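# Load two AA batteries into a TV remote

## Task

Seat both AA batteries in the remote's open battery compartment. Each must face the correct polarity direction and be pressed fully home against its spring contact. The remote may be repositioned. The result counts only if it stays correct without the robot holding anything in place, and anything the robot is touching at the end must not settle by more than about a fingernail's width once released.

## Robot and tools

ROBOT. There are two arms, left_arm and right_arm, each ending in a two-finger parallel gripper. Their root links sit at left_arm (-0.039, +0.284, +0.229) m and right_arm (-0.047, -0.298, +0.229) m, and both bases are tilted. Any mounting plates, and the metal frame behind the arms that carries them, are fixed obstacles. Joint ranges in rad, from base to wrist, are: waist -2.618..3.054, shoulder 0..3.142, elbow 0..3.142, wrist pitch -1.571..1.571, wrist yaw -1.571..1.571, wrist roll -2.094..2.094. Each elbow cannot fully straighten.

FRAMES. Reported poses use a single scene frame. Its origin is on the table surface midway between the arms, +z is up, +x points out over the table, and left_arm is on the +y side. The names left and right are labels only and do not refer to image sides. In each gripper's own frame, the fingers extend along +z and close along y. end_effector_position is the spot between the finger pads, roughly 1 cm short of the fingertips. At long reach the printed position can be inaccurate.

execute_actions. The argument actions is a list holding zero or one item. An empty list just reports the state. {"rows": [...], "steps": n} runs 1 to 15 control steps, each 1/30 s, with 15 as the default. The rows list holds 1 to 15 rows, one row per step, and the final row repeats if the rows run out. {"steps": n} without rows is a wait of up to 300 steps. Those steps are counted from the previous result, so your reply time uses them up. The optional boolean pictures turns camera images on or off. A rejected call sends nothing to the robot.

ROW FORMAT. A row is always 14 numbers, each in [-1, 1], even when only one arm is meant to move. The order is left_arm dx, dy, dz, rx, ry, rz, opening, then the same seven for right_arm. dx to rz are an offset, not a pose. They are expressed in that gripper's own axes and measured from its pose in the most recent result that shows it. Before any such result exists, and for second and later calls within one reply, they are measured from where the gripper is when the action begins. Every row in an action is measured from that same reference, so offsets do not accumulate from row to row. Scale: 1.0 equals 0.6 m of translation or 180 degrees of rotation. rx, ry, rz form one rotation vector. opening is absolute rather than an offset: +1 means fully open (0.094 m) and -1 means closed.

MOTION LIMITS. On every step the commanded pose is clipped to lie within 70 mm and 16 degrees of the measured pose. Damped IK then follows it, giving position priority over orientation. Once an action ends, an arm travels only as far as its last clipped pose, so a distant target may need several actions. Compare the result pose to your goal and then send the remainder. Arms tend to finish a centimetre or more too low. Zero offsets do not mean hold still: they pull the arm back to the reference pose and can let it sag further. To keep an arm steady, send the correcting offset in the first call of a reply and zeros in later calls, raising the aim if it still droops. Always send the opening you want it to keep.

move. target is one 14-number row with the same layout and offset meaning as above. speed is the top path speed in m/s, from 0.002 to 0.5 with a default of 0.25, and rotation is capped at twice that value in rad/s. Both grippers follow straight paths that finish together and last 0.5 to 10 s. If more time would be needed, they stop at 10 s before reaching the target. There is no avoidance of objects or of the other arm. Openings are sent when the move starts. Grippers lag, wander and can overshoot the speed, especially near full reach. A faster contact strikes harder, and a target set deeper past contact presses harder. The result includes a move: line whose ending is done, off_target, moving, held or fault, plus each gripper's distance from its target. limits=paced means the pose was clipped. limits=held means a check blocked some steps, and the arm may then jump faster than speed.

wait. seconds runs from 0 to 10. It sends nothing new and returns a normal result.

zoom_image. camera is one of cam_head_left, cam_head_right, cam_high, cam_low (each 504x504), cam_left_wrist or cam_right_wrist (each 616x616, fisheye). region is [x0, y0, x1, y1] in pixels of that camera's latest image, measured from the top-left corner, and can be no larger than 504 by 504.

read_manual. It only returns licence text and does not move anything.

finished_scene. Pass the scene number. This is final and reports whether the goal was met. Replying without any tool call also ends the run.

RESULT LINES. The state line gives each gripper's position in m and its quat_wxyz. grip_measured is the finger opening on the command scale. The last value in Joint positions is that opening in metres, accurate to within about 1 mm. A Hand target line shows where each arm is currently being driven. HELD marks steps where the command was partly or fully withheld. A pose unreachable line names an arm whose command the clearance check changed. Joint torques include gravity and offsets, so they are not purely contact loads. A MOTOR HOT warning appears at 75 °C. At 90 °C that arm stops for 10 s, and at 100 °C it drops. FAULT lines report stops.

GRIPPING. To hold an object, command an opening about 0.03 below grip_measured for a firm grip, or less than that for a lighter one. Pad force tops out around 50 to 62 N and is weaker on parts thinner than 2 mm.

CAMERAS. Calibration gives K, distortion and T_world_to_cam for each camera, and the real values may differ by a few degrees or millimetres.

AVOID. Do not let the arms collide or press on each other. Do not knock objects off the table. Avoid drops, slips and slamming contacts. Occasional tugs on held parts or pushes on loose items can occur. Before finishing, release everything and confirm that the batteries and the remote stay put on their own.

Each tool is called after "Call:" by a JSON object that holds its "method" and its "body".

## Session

Call:
{"method": "execute_actions", "body": {"actions": []}}

Scene clock: 0.00 s of 5800.00 s.
left_arm: end_effector_position=(+0.4136, +0.4074, +0.2013) grip_measured=+1.000 end_effector_quat_wxyz=(+0.392, +0.054, +0.918, -0.012) | right_arm: end_effector_position=(+0.2705, -0.2629, +0.2502) grip_measured=+1.000 end_effector_quat_wxyz=(-0.071, -0.197, +0.923, +0.324)
Joint positions: left_arm=[0.557 0.776 0.625 0.216 0.424 0.325 0.094] | right_arm=[ 0.031  0.938  1.157 -1.259 -0.263 -0.432  0.094]
Joint velocities: left_arm=[ 0.002 -0.007 -0.022  0.037  0.022  0.051  0.   ] | right_arm=[-0.007 -0.012 -0.017  0.022  0.037 -0.037  0.   ]
Joint torques (N m, as the arm reports them, + toward a larger angle): no reading
Motor temperatures (°C, as the motors report them): left_arm=[35 38 35 35 37 35] | right_arm=[37 38 35 35 35 34]
Hand target (left_arm): +0.413, +0.407, +0.202; +0.391, +0.055, +0.919, -0.014
Hand target (right_arm): +0.273, -0.262, +0.254; -0.062, -0.199, +0.921, +0.329
camera_calibration (this result's frames):
cam_left_wrist: T_world_to_cam=[[0.191084, -0.921533, 0.338029, 0.221371], [-0.950939, -0.259161, -0.168968, 0.537038], [0.243313, -0.289158, -0.925844, 0.323774], [0, 0, 0, 1]] pos_world=[0.389611, 0.436802, 0.315676]
cam_right_wrist: T_world_to_cam=[[0.542643, -0.563701, -0.62272, -0.133807], [-0.569176, -0.791977, 0.220933, -0.071448], [-0.61772, 0.234549, -0.750606, 0.537395], [0, 0, 0, 1]] pos_world=[0.363903, -0.258058, 0.335833]

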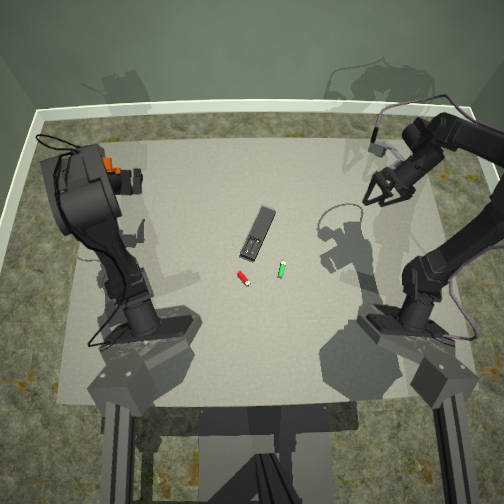

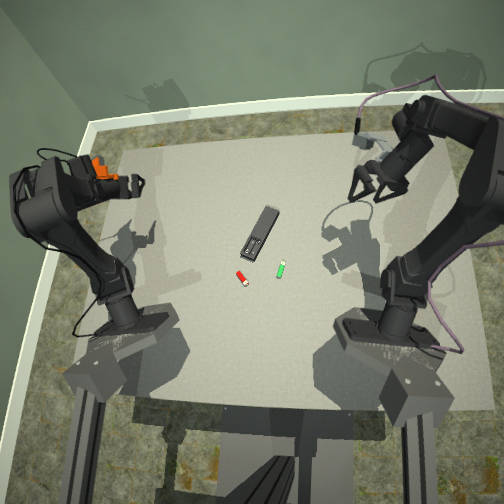

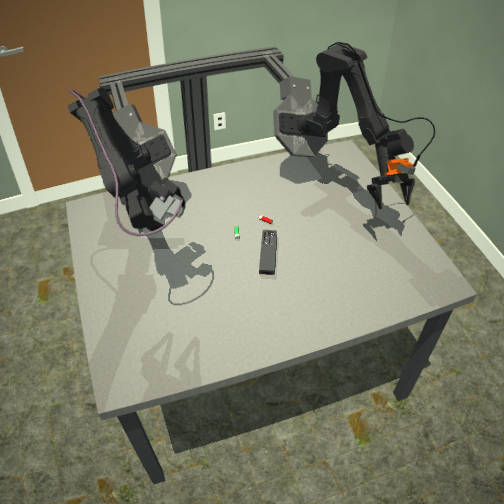

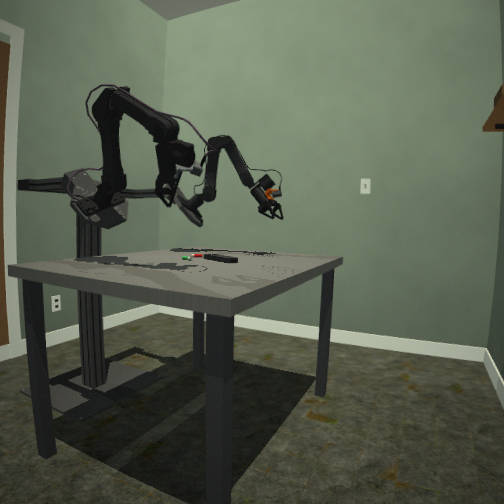

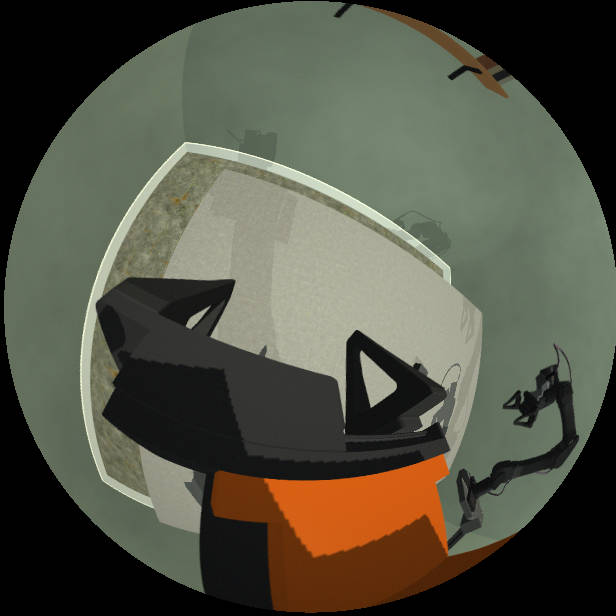

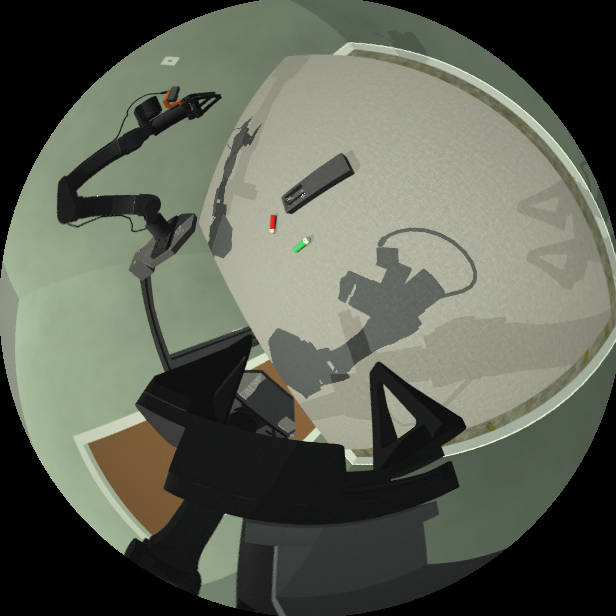

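Call:
{"method": "zoom_image", "body": {"camera": "cam_head_left", "region": [215,200,305,290]}}

Call:
{"method": "zoom_image", "body": {"camera": "cam_head_right", "region": [215,200,305,290]}}

Region (215, 200, 305, 290) of cam_head_left's 504x504 image, scaled by 5.600, with more detail than that image has.

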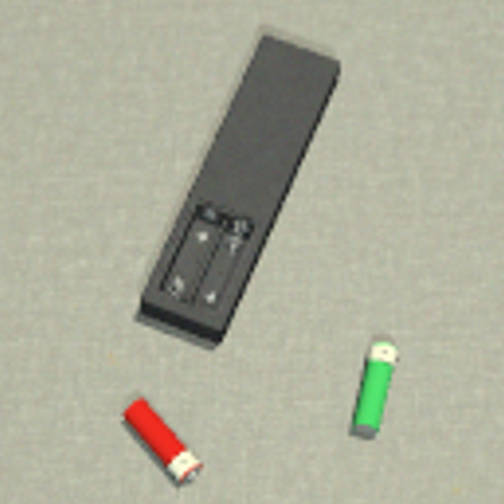

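Region (215, 200, 305, 290) of cam_head_right's 504x504 image, scaled by 5.600, with more detail than that image has.

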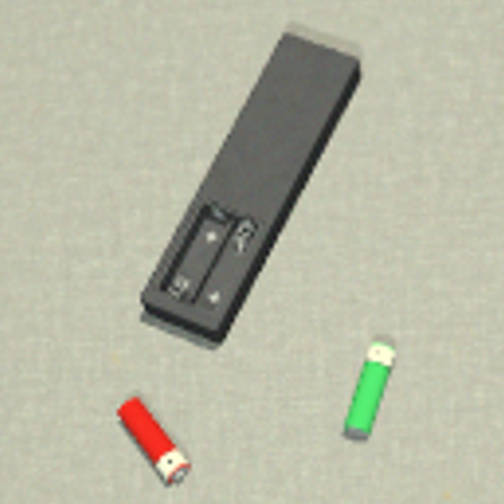

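Call:
{"method": "move", "body": {"target": [0.168,-0.282,-0.061,0.078,0.006,0.067,0.7, 0.0125,0.2565,0.58,0.184,-0.161,-0.137,-0.2], "speed": 0.2}}

Call:
{"method": "zoom_image", "body": {"camera": "cam_right_wrist", "region": [230,220,410,400]}}

Scene clock: 27.57 s of 5800.00 s.
left_arm: end_effector_position=(+0.3124, +0.2543, +0.1625) grip_measured=+0.703 end_effector_quat_wxyz=(+0.387, +0.179, +0.901, -0.081) | right_arm: end_effector_position=(+0.1267, +0.0332, +0.0725) grip_measured=-0.198 end_effector_quat_wxyz=(+0.280, -0.309, +0.903, +0.102)
Joint positions: left_arm=[-0.084  0.59   0.133  0.43  -0.007  0.533  0.08 ] | right_arm=[ 1.102  2.476  0.646  1.303  0.939 -0.293  0.038]
Joint velocities: left_arm=[ 0.002  0.002 -0.007  0.022  0.051 -0.037 -0.001] | right_arm=[ 0.007 -0.022 -0.002  0.037 -0.037  0.007  0.   ]
Joint torques (N m, as the arm reports them, + toward a larger angle): left_arm=[-1.43 -2.09  1.64  1.64  0.13  0.1 ] | right_arm=[ 8.58 -4.41  2.08  1.05 -0.05 -0.13]
Motor temperatures (°C, as the motors report them): left_arm=[35 39 36 38 37 35] | right_arm=[37 39 36 35 35 34]
Hand target (left_arm): +0.302, +0.249, +0.156; +0.376, +0.188, +0.903, -0.086
Hand target (right_arm): +0.126, +0.039, +0.075; +0.286, -0.309, +0.901, +0.104
Off the commanded pose (left_arm): 0.018 m, 3 deg.
Off the commanded pose (right_arm): 0.009 m, 1 deg.
After step 90, 21.50 s passed at rest.
move: off_target (left_arm)
camera_calibration (this result's frames):
cam_left_wrist: T_world_to_cam=[[-0.0755711, -0.927672, 0.365669, 0.193147], [-0.985809, 0.0143794, -0.167253, 0.335695], [0.149898, -0.373119, -0.915594, 0.317119], [0, 0, 0, 1]] pos_world=[0.297992, 0.292673, 0.275871]
cam_right_wrist: T_world_to_cam=[[0.776681, -0.618082, 0.121411, -0.0812601], [-0.611246, -0.786108, -0.0917223, 0.148325], [0.152134, -0.00297294, -0.988355, 0.173251], [0, 0, 0, 1]] pos_world=[0.127419, 0.0668887, 0.194704]

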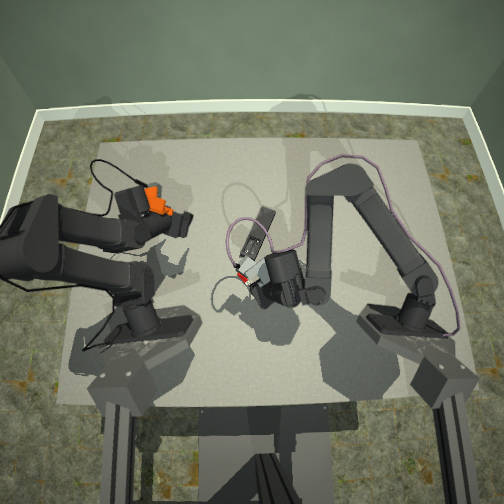

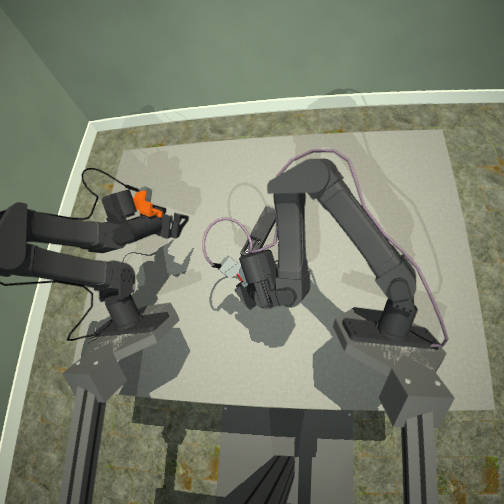

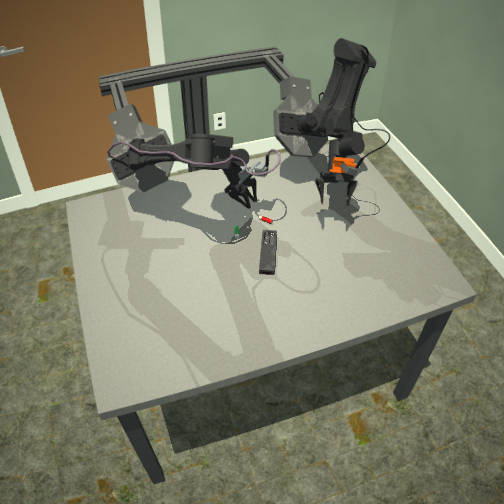

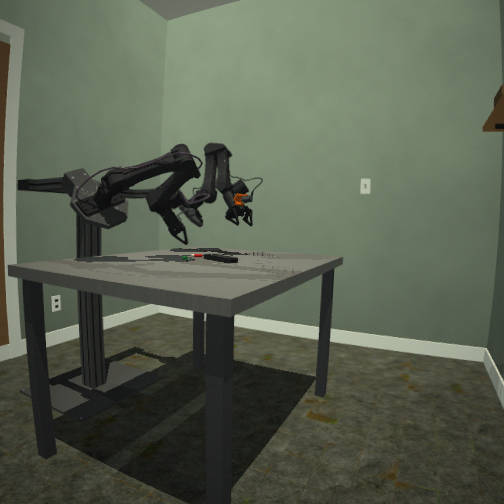

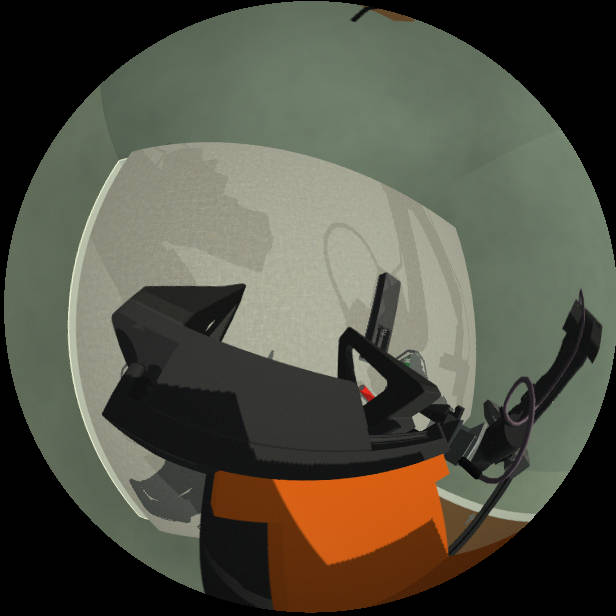

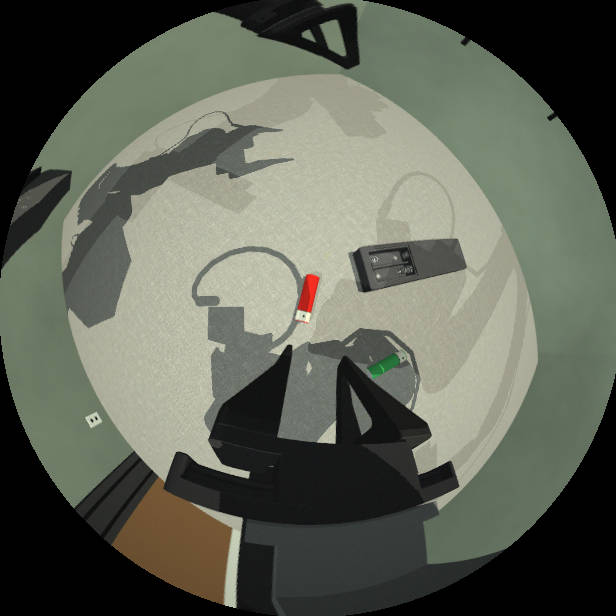

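Region (230, 220, 410, 400) of cam_right_wrist's 616x616 image, scaled by 2.800, with more detail than that image has.

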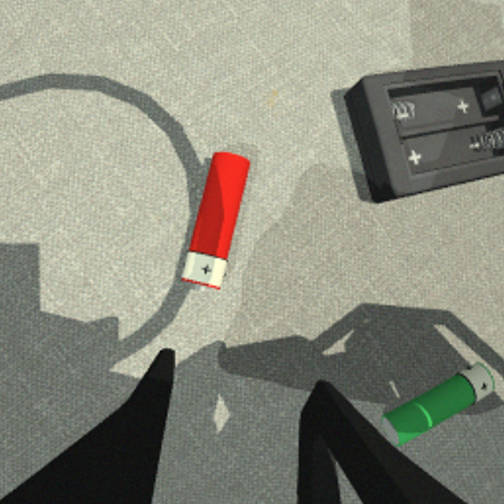

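Call:
{"method": "move", "body": {"target": [0,0,0,0,0,0,0.7, 0.003,0.027,0.108,0,0,0,-0.2], "speed": 0.07}}

Call:
{"method": "zoom_image", "body": {"camera": "cam_right_wrist", "region": [230,220,410,400]}}

Scene clock: 32.70 s of 5800.00 s.
left_arm: end_effector_position=(+0.3124, +0.2544, +0.1625) grip_measured=+0.703 end_effector_quat_wxyz=(+0.387, +0.179, +0.901, -0.081) | right_arm: end_effector_position=(+0.1479, +0.0598, +0.0181) grip_measured=-0.198 end_effector_quat_wxyz=(+0.278, -0.300, +0.908, +0.092)
Joint positions: left_arm=[-0.084  0.59   0.133  0.43  -0.007  0.533  0.08 ] | right_arm=[ 0.962  2.623  0.857  1.315  0.841 -0.38   0.038]
Joint velocities: left_arm=[-0.012 -0.022  0.002 -0.022 -0.022  0.066 -0.   ] | right_arm=[ 0.002 -0.002  0.002  0.022 -0.007 -0.022 -0.001]
Joint torques (N m, as the arm reports them, + toward a larger angle): left_arm=[-0.21 -2.78  3.24  1.58  0.17  0.01] | right_arm=[ 9.05 -5.01  1.66  0.96 -0.29 -0.06]
Motor temperatures (°C, as the motors report them): left_arm=[35 38 36 39 37 35] | right_arm=[37 39 36 36 35 34]
Hand target (left_arm): +0.312, +0.254, +0.163; +0.387, +0.179, +0.901, -0.081
Hand target (right_arm): +0.145, +0.068, +0.019; +0.280, -0.309, +0.903, +0.102
Off the commanded pose (left_arm): 0.000 m, 0 deg.
Off the commanded pose (right_arm): 0.009 m, 2 deg.
After step 90, 0.87 s passed at rest.
move: done
camera_calibration (this result's frames):
cam_left_wrist: T_world_to_cam=[[-0.0753166, -0.927794, 0.365413, 0.193208], [-0.985828, 0.0141928, -0.167157, 0.335728], [0.149901, -0.372824, -0.915714, 0.317063], [0, 0, 0, 1]] pos_world=[0.297994, 0.292701, 0.275858]
cam_right_wrist: T_world_to_cam=[[0.762139, -0.634312, 0.129586, -0.0717777], [-0.629937, -0.772752, -0.0776777, 0.178875], [0.14941, -0.0224299, -0.988521, 0.117983], [0, 0, 0, 1]] pos_world=[0.149757, 0.0953426, 0.139825]

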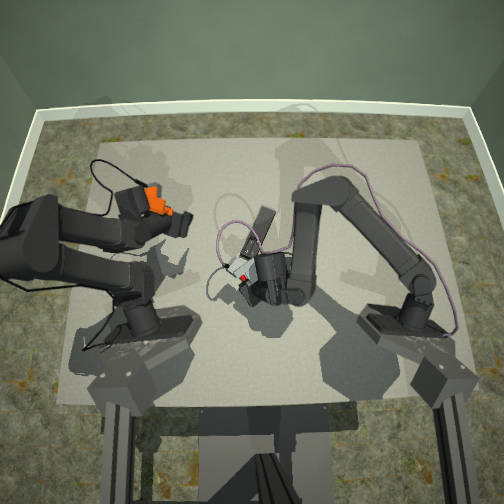

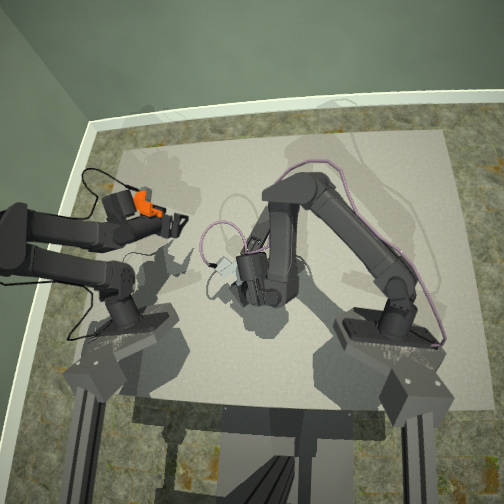

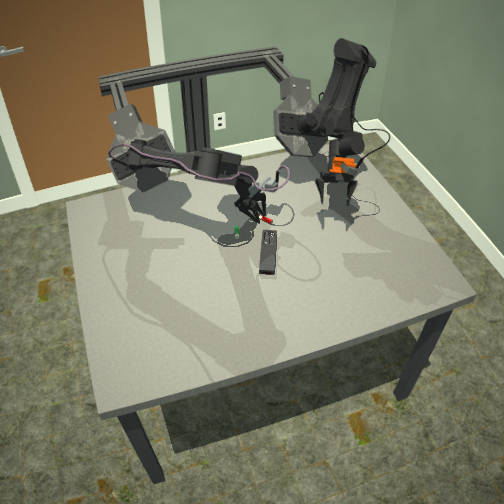

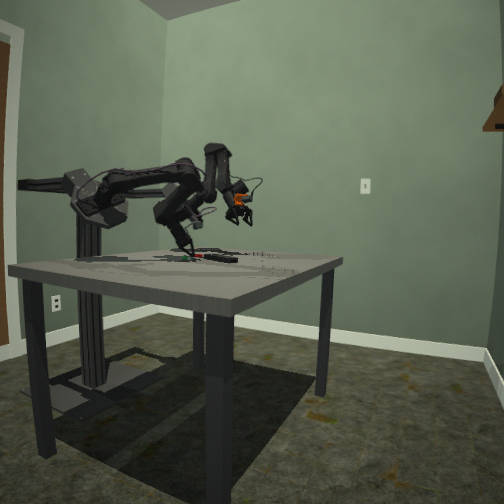

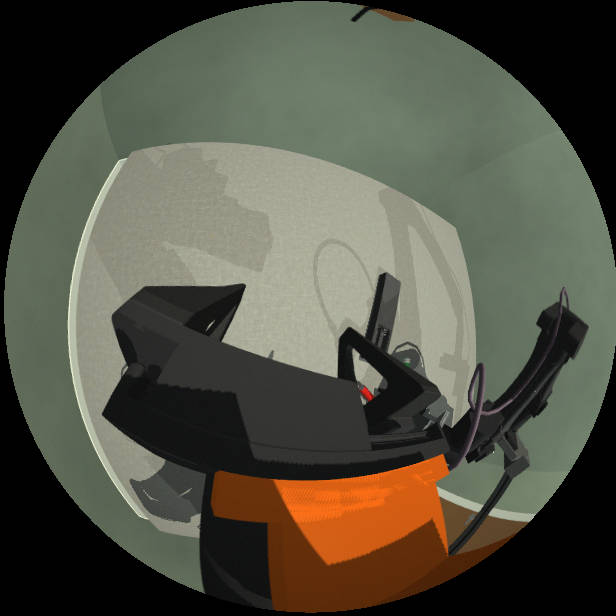

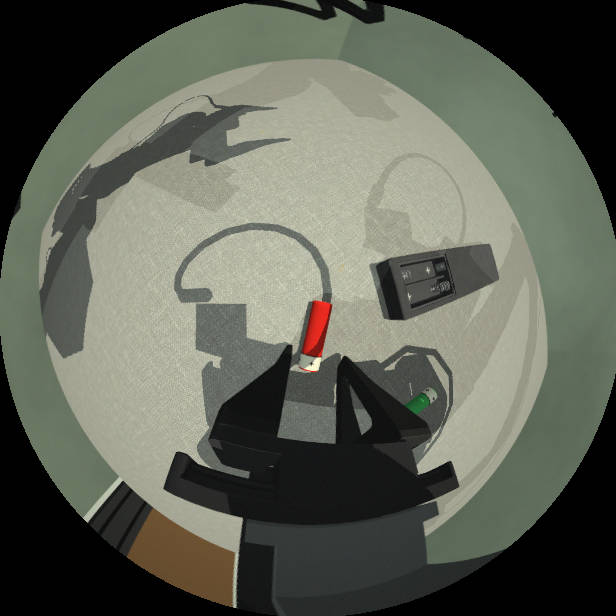

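Region (230, 220, 410, 400) of cam_right_wrist's 616x616 image, scaled by 2.800, with more detail than that image has.

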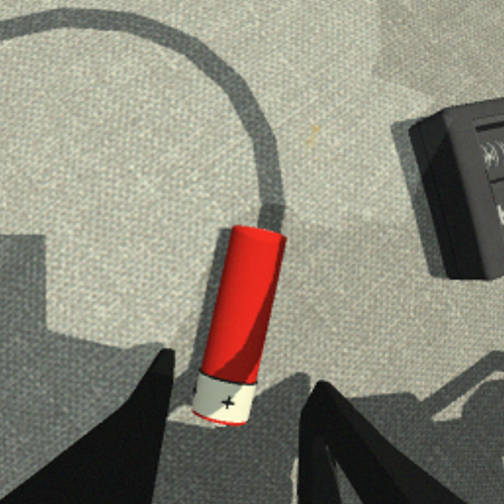

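Call:
{"method": "execute_actions", "body": {"actions": [{"rows":[[0,0,0,0,0,0,0.7,0,0.005,0.004,0,0,0,-0.3],[0,0,0,0,0,0,0.7,0,0.005,0.004,0,0,0,-0.4],[0,0,0,0,0,0,0.7,0,0.005,0.004,0,0,0,-0.48],[0,0,0,0,0,0,0.7,0,0.005,0.004,0,0,0,-0.54],[0,0,0,0,0,0,0.7,0,0.005,0.004,0,0,0,-0.59],[0,0,0,0,0,0,0.7,0,0.005,0.004,0,0,0,-0.63],[0,0,0,0,0,0,0.7,0,0.005,0.004,0,0,0,-0.66],[0,0,0,0,0,0,0.7,0,0.005,0.004,0,0,0,-0.69],[0,0,0,0,0,0,0.7,0,0.005,0.004,0,0,0,-0.72],[0,0,0,0,0,0,0.7,0,0.005,0.004,0,0,0,-0.74]],"steps":15}]}}

Call:
{"method": "zoom_image", "body": {"camera": "cam_right_wrist", "region": [230,220,410,400]}}

Scene clock: 36.93 s of 5800.00 s.
left_arm: end_effector_position=(+0.3124, +0.2544, +0.1625) grip_measured=+0.703 end_effector_quat_wxyz=(+0.387, +0.179, +0.901, -0.081) | right_arm: end_effector_position=(+0.1481, +0.0596, +0.0176) grip_measured=-0.724 end_effector_quat_wxyz=(+0.277, -0.301, +0.908, +0.092)
Joint positions: left_arm=[-0.084  0.59   0.133  0.43  -0.007  0.533  0.08 ] | right_arm=[ 0.96   2.623  0.857  1.315  0.838 -0.382  0.013]
Joint velocities: left_arm=[ 0.017 -0.012 -0.002 -0.007 -0.022  0.007 -0.   ] | right_arm=[-0.007 -0.002  0.002  0.037 -0.007 -0.007 -0.   ]
Joint torques (N m, as the arm reports them, + toward a larger angle): left_arm=[-0.21 -2.77  3.24  1.58  0.17  0.01] | right_arm=[ 8.53 -5.18  1.64  0.93 -0.09  0.01]
Motor temperatures (°C, as the motors report them): left_arm=[35 38 36 39 37 35] | right_arm=[38 39 35 36 35 34]
Hand target (left_arm): +0.312, +0.254, +0.163; +0.387, +0.179, +0.901, -0.081
Hand target (right_arm): +0.147, +0.063, +0.016; +0.278, -0.300, +0.908, +0.092
Off the commanded pose (left_arm): 0.000 m, 0 deg.
Off the commanded pose (right_arm): 0.004 m, 0 deg.
Steps of this call (steps 1 to 90: nothing new was sent; then 0.73 s passed at rest; steps 91 to 105: all 15 steps of this action). Readings (end_effector_position):
91: left_arm (+0.3124, +0.2544, +0.1625) | right_arm (+0.1478, +0.0600, +0.0181)
92: left_arm (+0.3124, +0.2544, +0.1625) | right_arm (+0.1480, +0.0598, +0.0179)
94: left_arm (+0.3124, +0.2544, +0.1625) | right_arm (+0.1480, +0.0597, +0.0178)
98: left_arm (+0.3124, +0.2544, +0.1625) | right_arm (+0.1480, +0.0597, +0.0178)
105: the state above
camera_calibration (this result's frames):
cam_left_wrist: T_world_to_cam=[[-0.0753166, -0.927794, 0.365413, 0.193208], [-0.985828, 0.0141928, -0.167157, 0.335728], [0.149901, -0.372824, -0.915714, 0.317063], [0, 0, 0, 1]] pos_world=[0.297994, 0.292701, 0.275858]
cam_right_wrist: T_world_to_cam=[[0.763147, -0.633091, 0.129622, -0.0721912], [-0.628758, -0.77375, -0.0772971, 0.178729], [0.149231, -0.0225117, -0.988546, 0.117483], [0, 0, 0, 1]] pos_world=[0.149938, 0.0952325, 0.13931]

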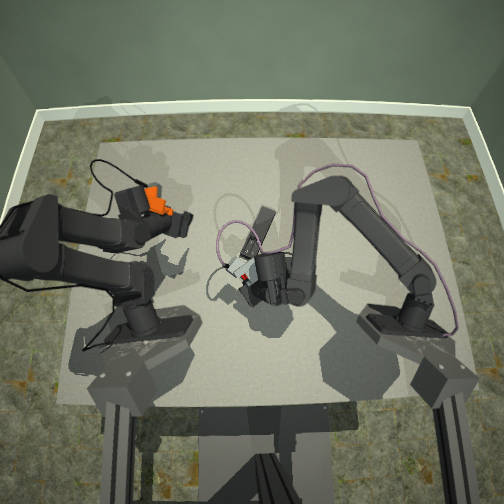

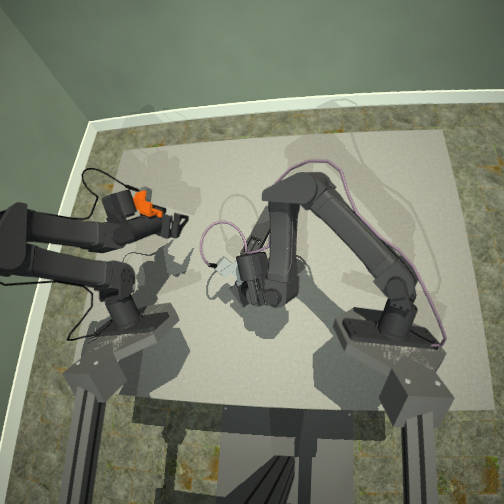

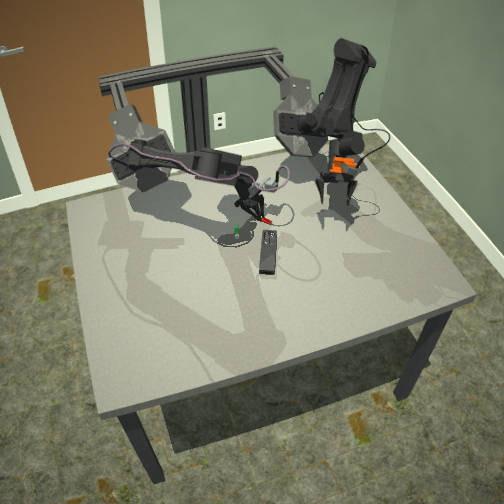

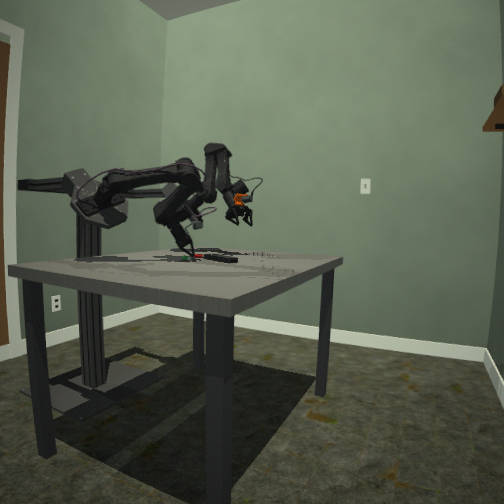

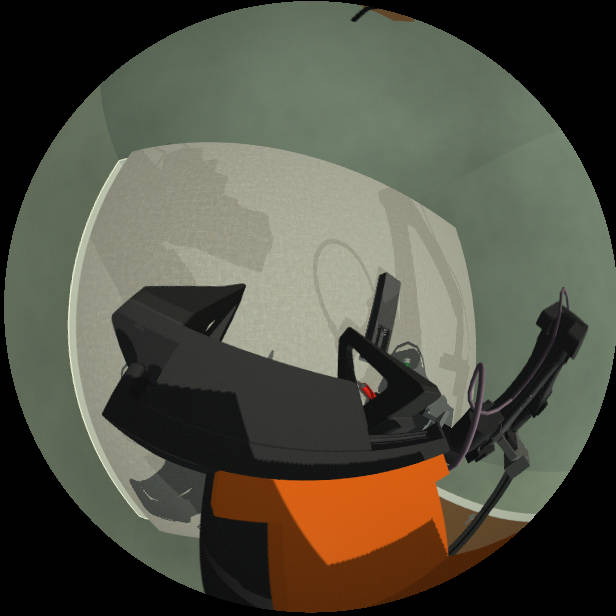

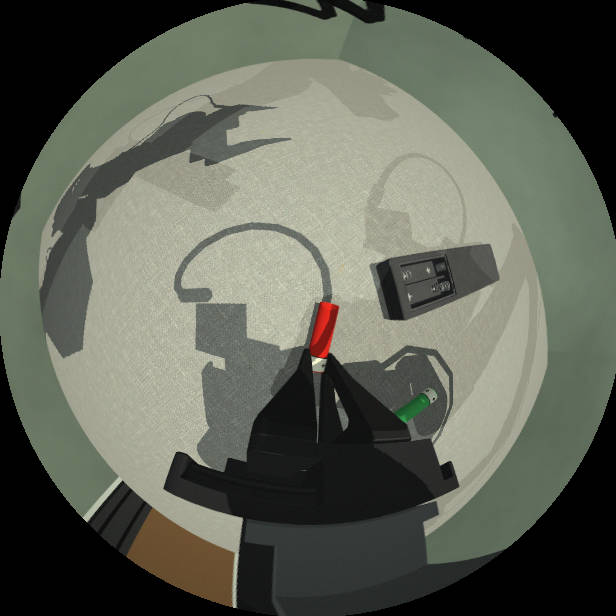

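Region (230, 220, 410, 400) of cam_right_wrist's 616x616 image, scaled by 2.800, with more detail than that image has.

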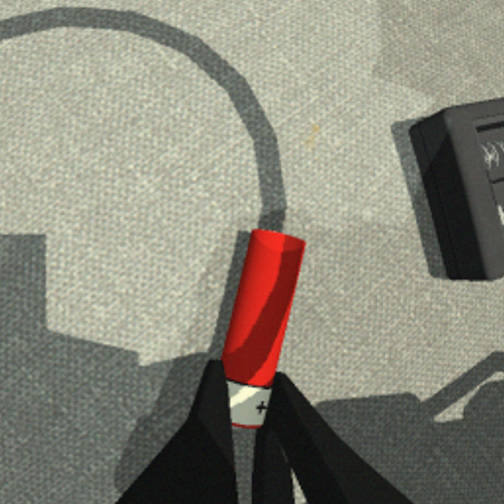

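Call:
{"method": "move", "body": {"target": [0,0,0,0,0,0,0.7, 0.004,0,0.018,0,0,0,-0.5], "speed": 0.02}}

Call:
{"method": "execute_actions", "body": {"actions": [{"rows":[[0,0,0,0,0,0,0.7,0,0,0,0,0,0,-0.56],[0,0,0,0,0,0,0.7,0,0,0,0,0,0,-0.61],[0,0,0,0,0,0,0.7,0,0,0,0,0,0,-0.65],[0,0,0,0,0,0,0.7,0,0,0,0,0,0,-0.68],[0,0,0,0,0,0,0.7,0,0,0,0,0,0,-0.71],[0,0,0,0,0,0,0.7,0,0,0,0,0,0,-0.75]],"steps":12}]}}

Call:
{"method": "zoom_image", "body": {"camera": "cam_right_wrist", "region": [230,220,410,400]}}

Scene clock: 41.93 s of 5800.00 s.
left_arm: end_effector_position=(+0.3124, +0.2544, +0.1625) grip_measured=+0.703 end_effector_quat_wxyz=(+0.387, +0.179, +0.901, -0.081) | right_arm: end_effector_position=(+0.1560, +0.0627, +0.0171) grip_measured=-0.502 end_effector_quat_wxyz=(+0.285, -0.289, +0.908, +0.100)
Joint positions: left_arm=[-0.084  0.59   0.133  0.43  -0.007  0.533  0.08 ] | right_arm=[ 0.946  2.623  0.867  1.339  0.815 -0.386  0.023]
Joint velocities: left_arm=[ 0.002  0.002 -0.022  0.022  0.007 -0.022 -0.   ] | right_arm=[-0.007 -0.002 -0.012  0.007 -0.066 -0.081  0.   ]
Joint torques (N m, as the arm reports them, + toward a larger angle): left_arm=[-0.23 -2.78  3.24  1.58  0.17  0.01] | right_arm=[ 7.36 -4.25  1.73  0.83 -0.13 -0.13]
Motor temperatures (°C, as the motors report them): left_arm=[35 38 36 39 37 35] | right_arm=[38 39 35 36 35 34]
Hand target (left_arm): +0.312, +0.254, +0.163; +0.387, +0.179, +0.901, -0.081
Hand target (right_arm): +0.151, +0.062, +0.008; +0.278, -0.301, +0.908, +0.092
Off the commanded pose (left_arm): 0.000 m, 0 deg.
Off the commanded pose (right_arm): 0.011 m, 2 deg.
After step 90, 1.13 s passed at rest.
move: off_target (right_arm)
camera_calibration (this result's frames):
cam_left_wrist: T_world_to_cam=[[-0.0753166, -0.927794, 0.365413, 0.193208], [-0.985828, 0.0141928, -0.167157, 0.335728], [0.149901, -0.372824, -0.915714, 0.317063], [0, 0, 0, 1]] pos_world=[0.297994, 0.292701, 0.275858]
cam_right_wrist: T_world_to_cam=[[0.750016, -0.650726, 0.118459, -0.0728957], [-0.642785, -0.759313, -0.101348, 0.187724], [0.155898, -0.00013095, -0.987773, 0.113424], [0, 0, 0, 1]] pos_world=[0.157657, 0.095121, 0.139698]

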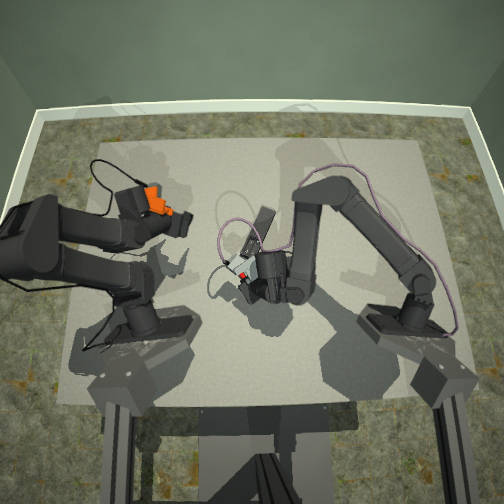

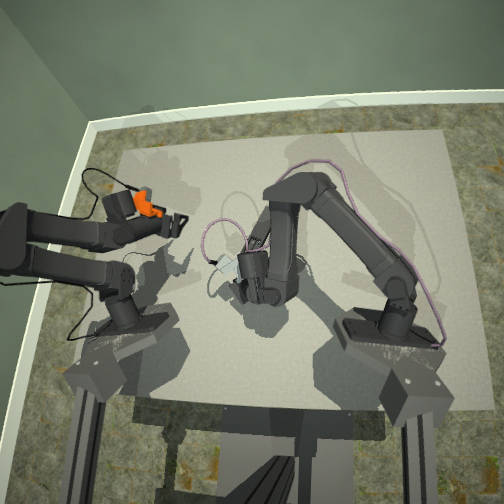

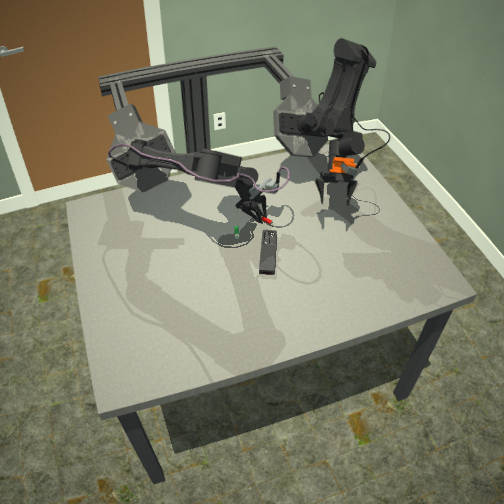

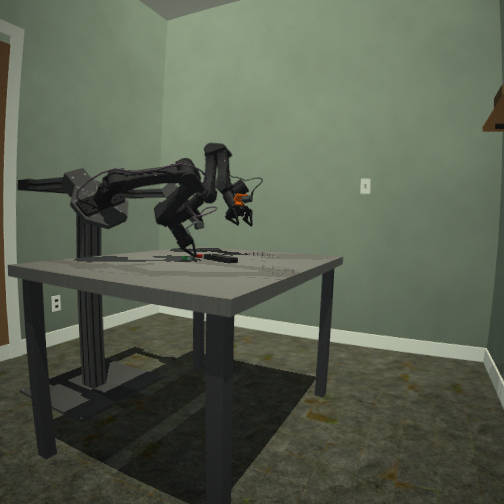

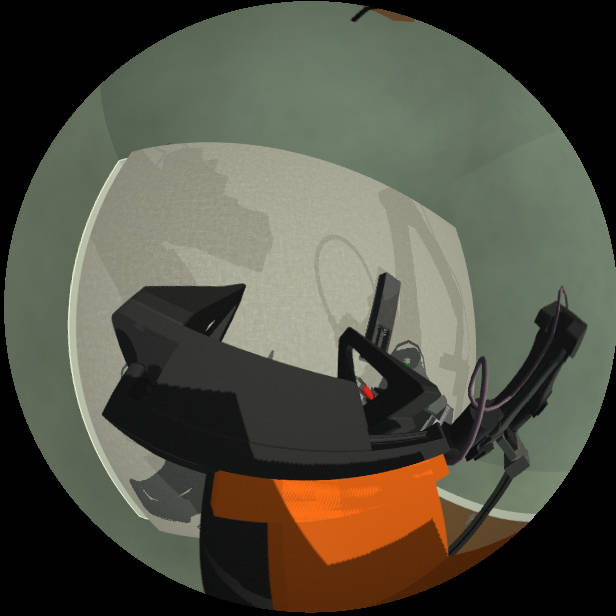

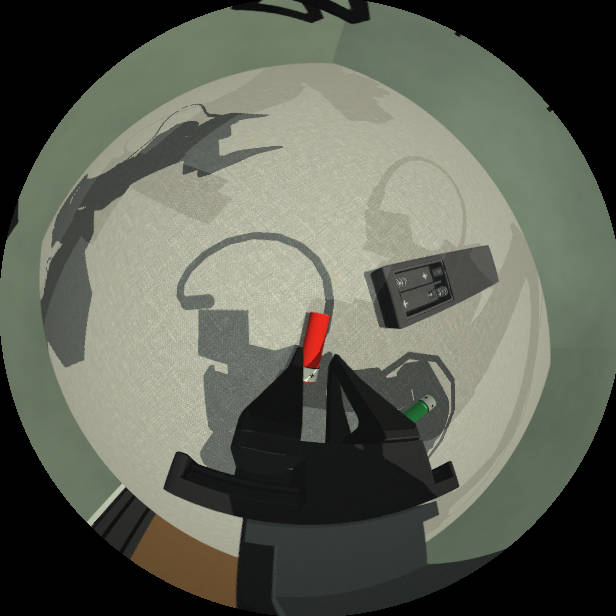

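Scene clock: 42.33 s of 5800.00 s.
left_arm: end_effector_position=(+0.3124, +0.2544, +0.1625) grip_measured=+0.703 end_effector_quat_wxyz=(+0.387, +0.179, +0.901, -0.081) | right_arm: end_effector_position=(+0.1564, +0.0630, +0.0175) grip_measured=-0.727 end_effector_quat_wxyz=(+0.286, -0.288, +0.908, +0.101)
Joint positions: left_arm=[-0.084  0.59   0.133  0.43  -0.007  0.533  0.08 ] | right_arm=[ 0.946  2.623  0.867  1.342  0.813 -0.386  0.013]
Joint velocities: left_arm=[-0.012 -0.012 -0.007 -0.007 -0.007  0.051 -0.001] | right_arm=[ 0.002  0.007 -0.017 -0.066 -0.066 -0.007  0.001]
Joint torques (N m, as the arm reports them, + toward a larger angle): left_arm=[-0.21 -2.77  3.24  1.58  0.17  0.01] | right_arm=[ 8.37 -6.14  0.55  0.98 -0.13 -0.01]
Motor temperatures (°C, as the motors report them): left_arm=[35 38 36 39 37 35] | right_arm=[38 39 35 36 35 34]
Hand target (left_arm): +0.312, +0.254, +0.163; +0.387, +0.179, +0.901, -0.081
Hand target (right_arm): +0.156, +0.063, +0.017; +0.285, -0.289, +0.908, +0.100
Off the commanded pose (left_arm): 0.000 m, 0 deg.
Off the commanded pose (right_arm): 0.001 m, 0 deg.
Steps of this call (steps 1 to 12: all 12 steps of this action). Readings (end_effector_position):
1: left_arm (+0.3124, +0.2544, +0.1625) | right_arm (+0.1562, +0.0629, +0.0173)
2: left_arm (+0.3124, +0.2544, +0.1625) | right_arm (+0.1563, +0.0630, +0.0174)
4: left_arm (+0.3124, +0.2544, +0.1625) | right_arm (+0.1564, +0.0630, +0.0175)
8: left_arm (+0.3124, +0.2544, +0.1625) | right_arm (+0.1564, +0.0630, +0.0175)
12: the state above
camera_calibration (this result's frames):
cam_left_wrist: T_world_to_cam=[[-0.0753166, -0.927794, 0.365413, 0.193208], [-0.985828, 0.0141928, -0.167157, 0.335728], [0.149901, -0.372824, -0.915714, 0.317063], [0, 0, 0, 1]] pos_world=[0.297994, 0.292701, 0.275858]
cam_right_wrist: T_world_to_cam=[[0.748926, -0.652188, 0.117307, -0.0727564], [-0.643817, -0.758053, -0.104187, 0.18841], [0.156874, 0.00250428, -0.987615, 0.113407], [0, 0, 0, 1]] pos_world=[0.158, 0.09509, 0.140167]

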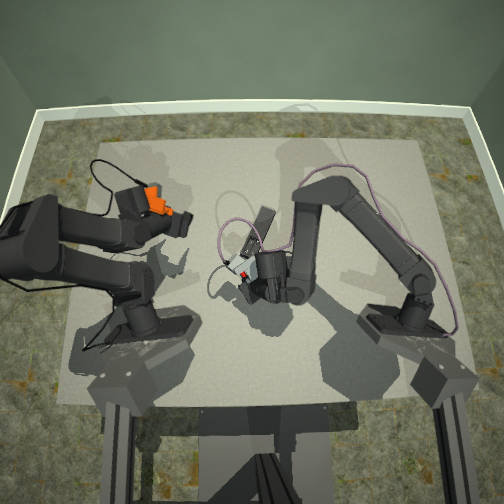

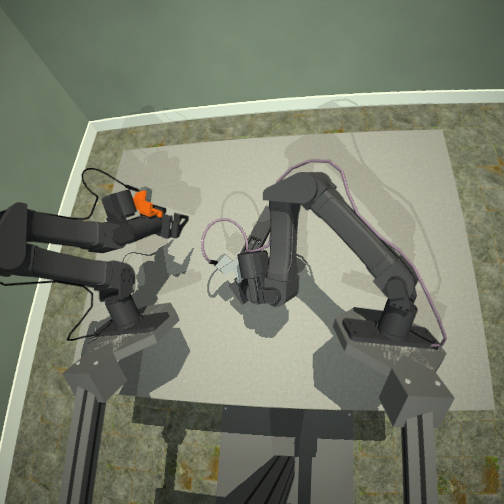

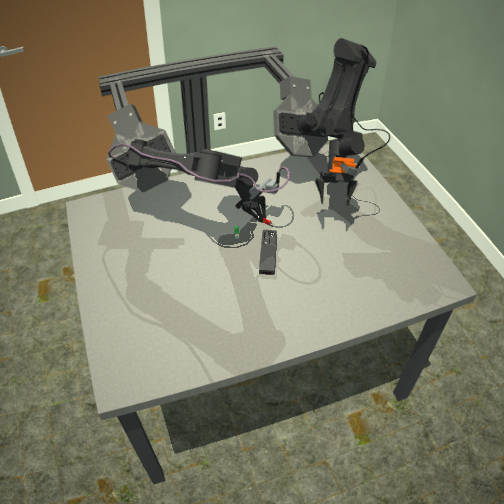

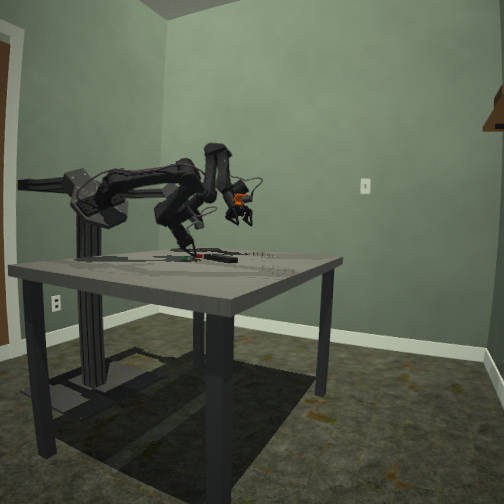

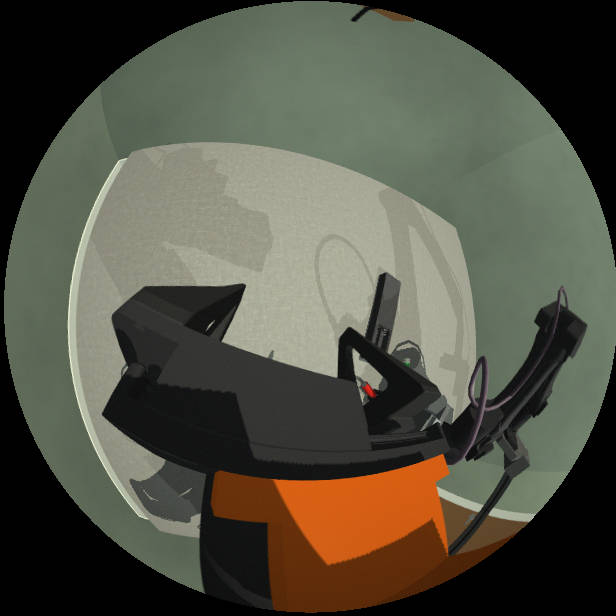

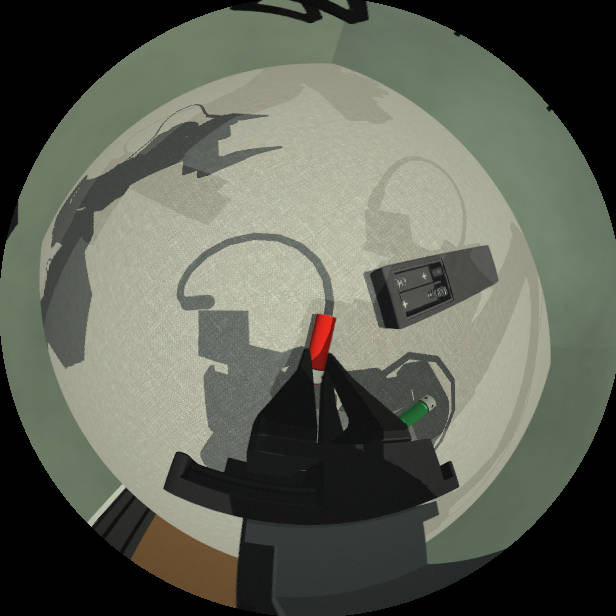

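Region (230, 220, 410, 400) of cam_right_wrist's 616x616 image, scaled by 2.800, with more detail than that image has.

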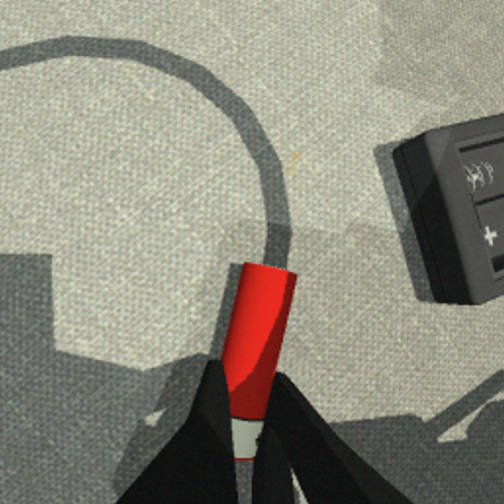

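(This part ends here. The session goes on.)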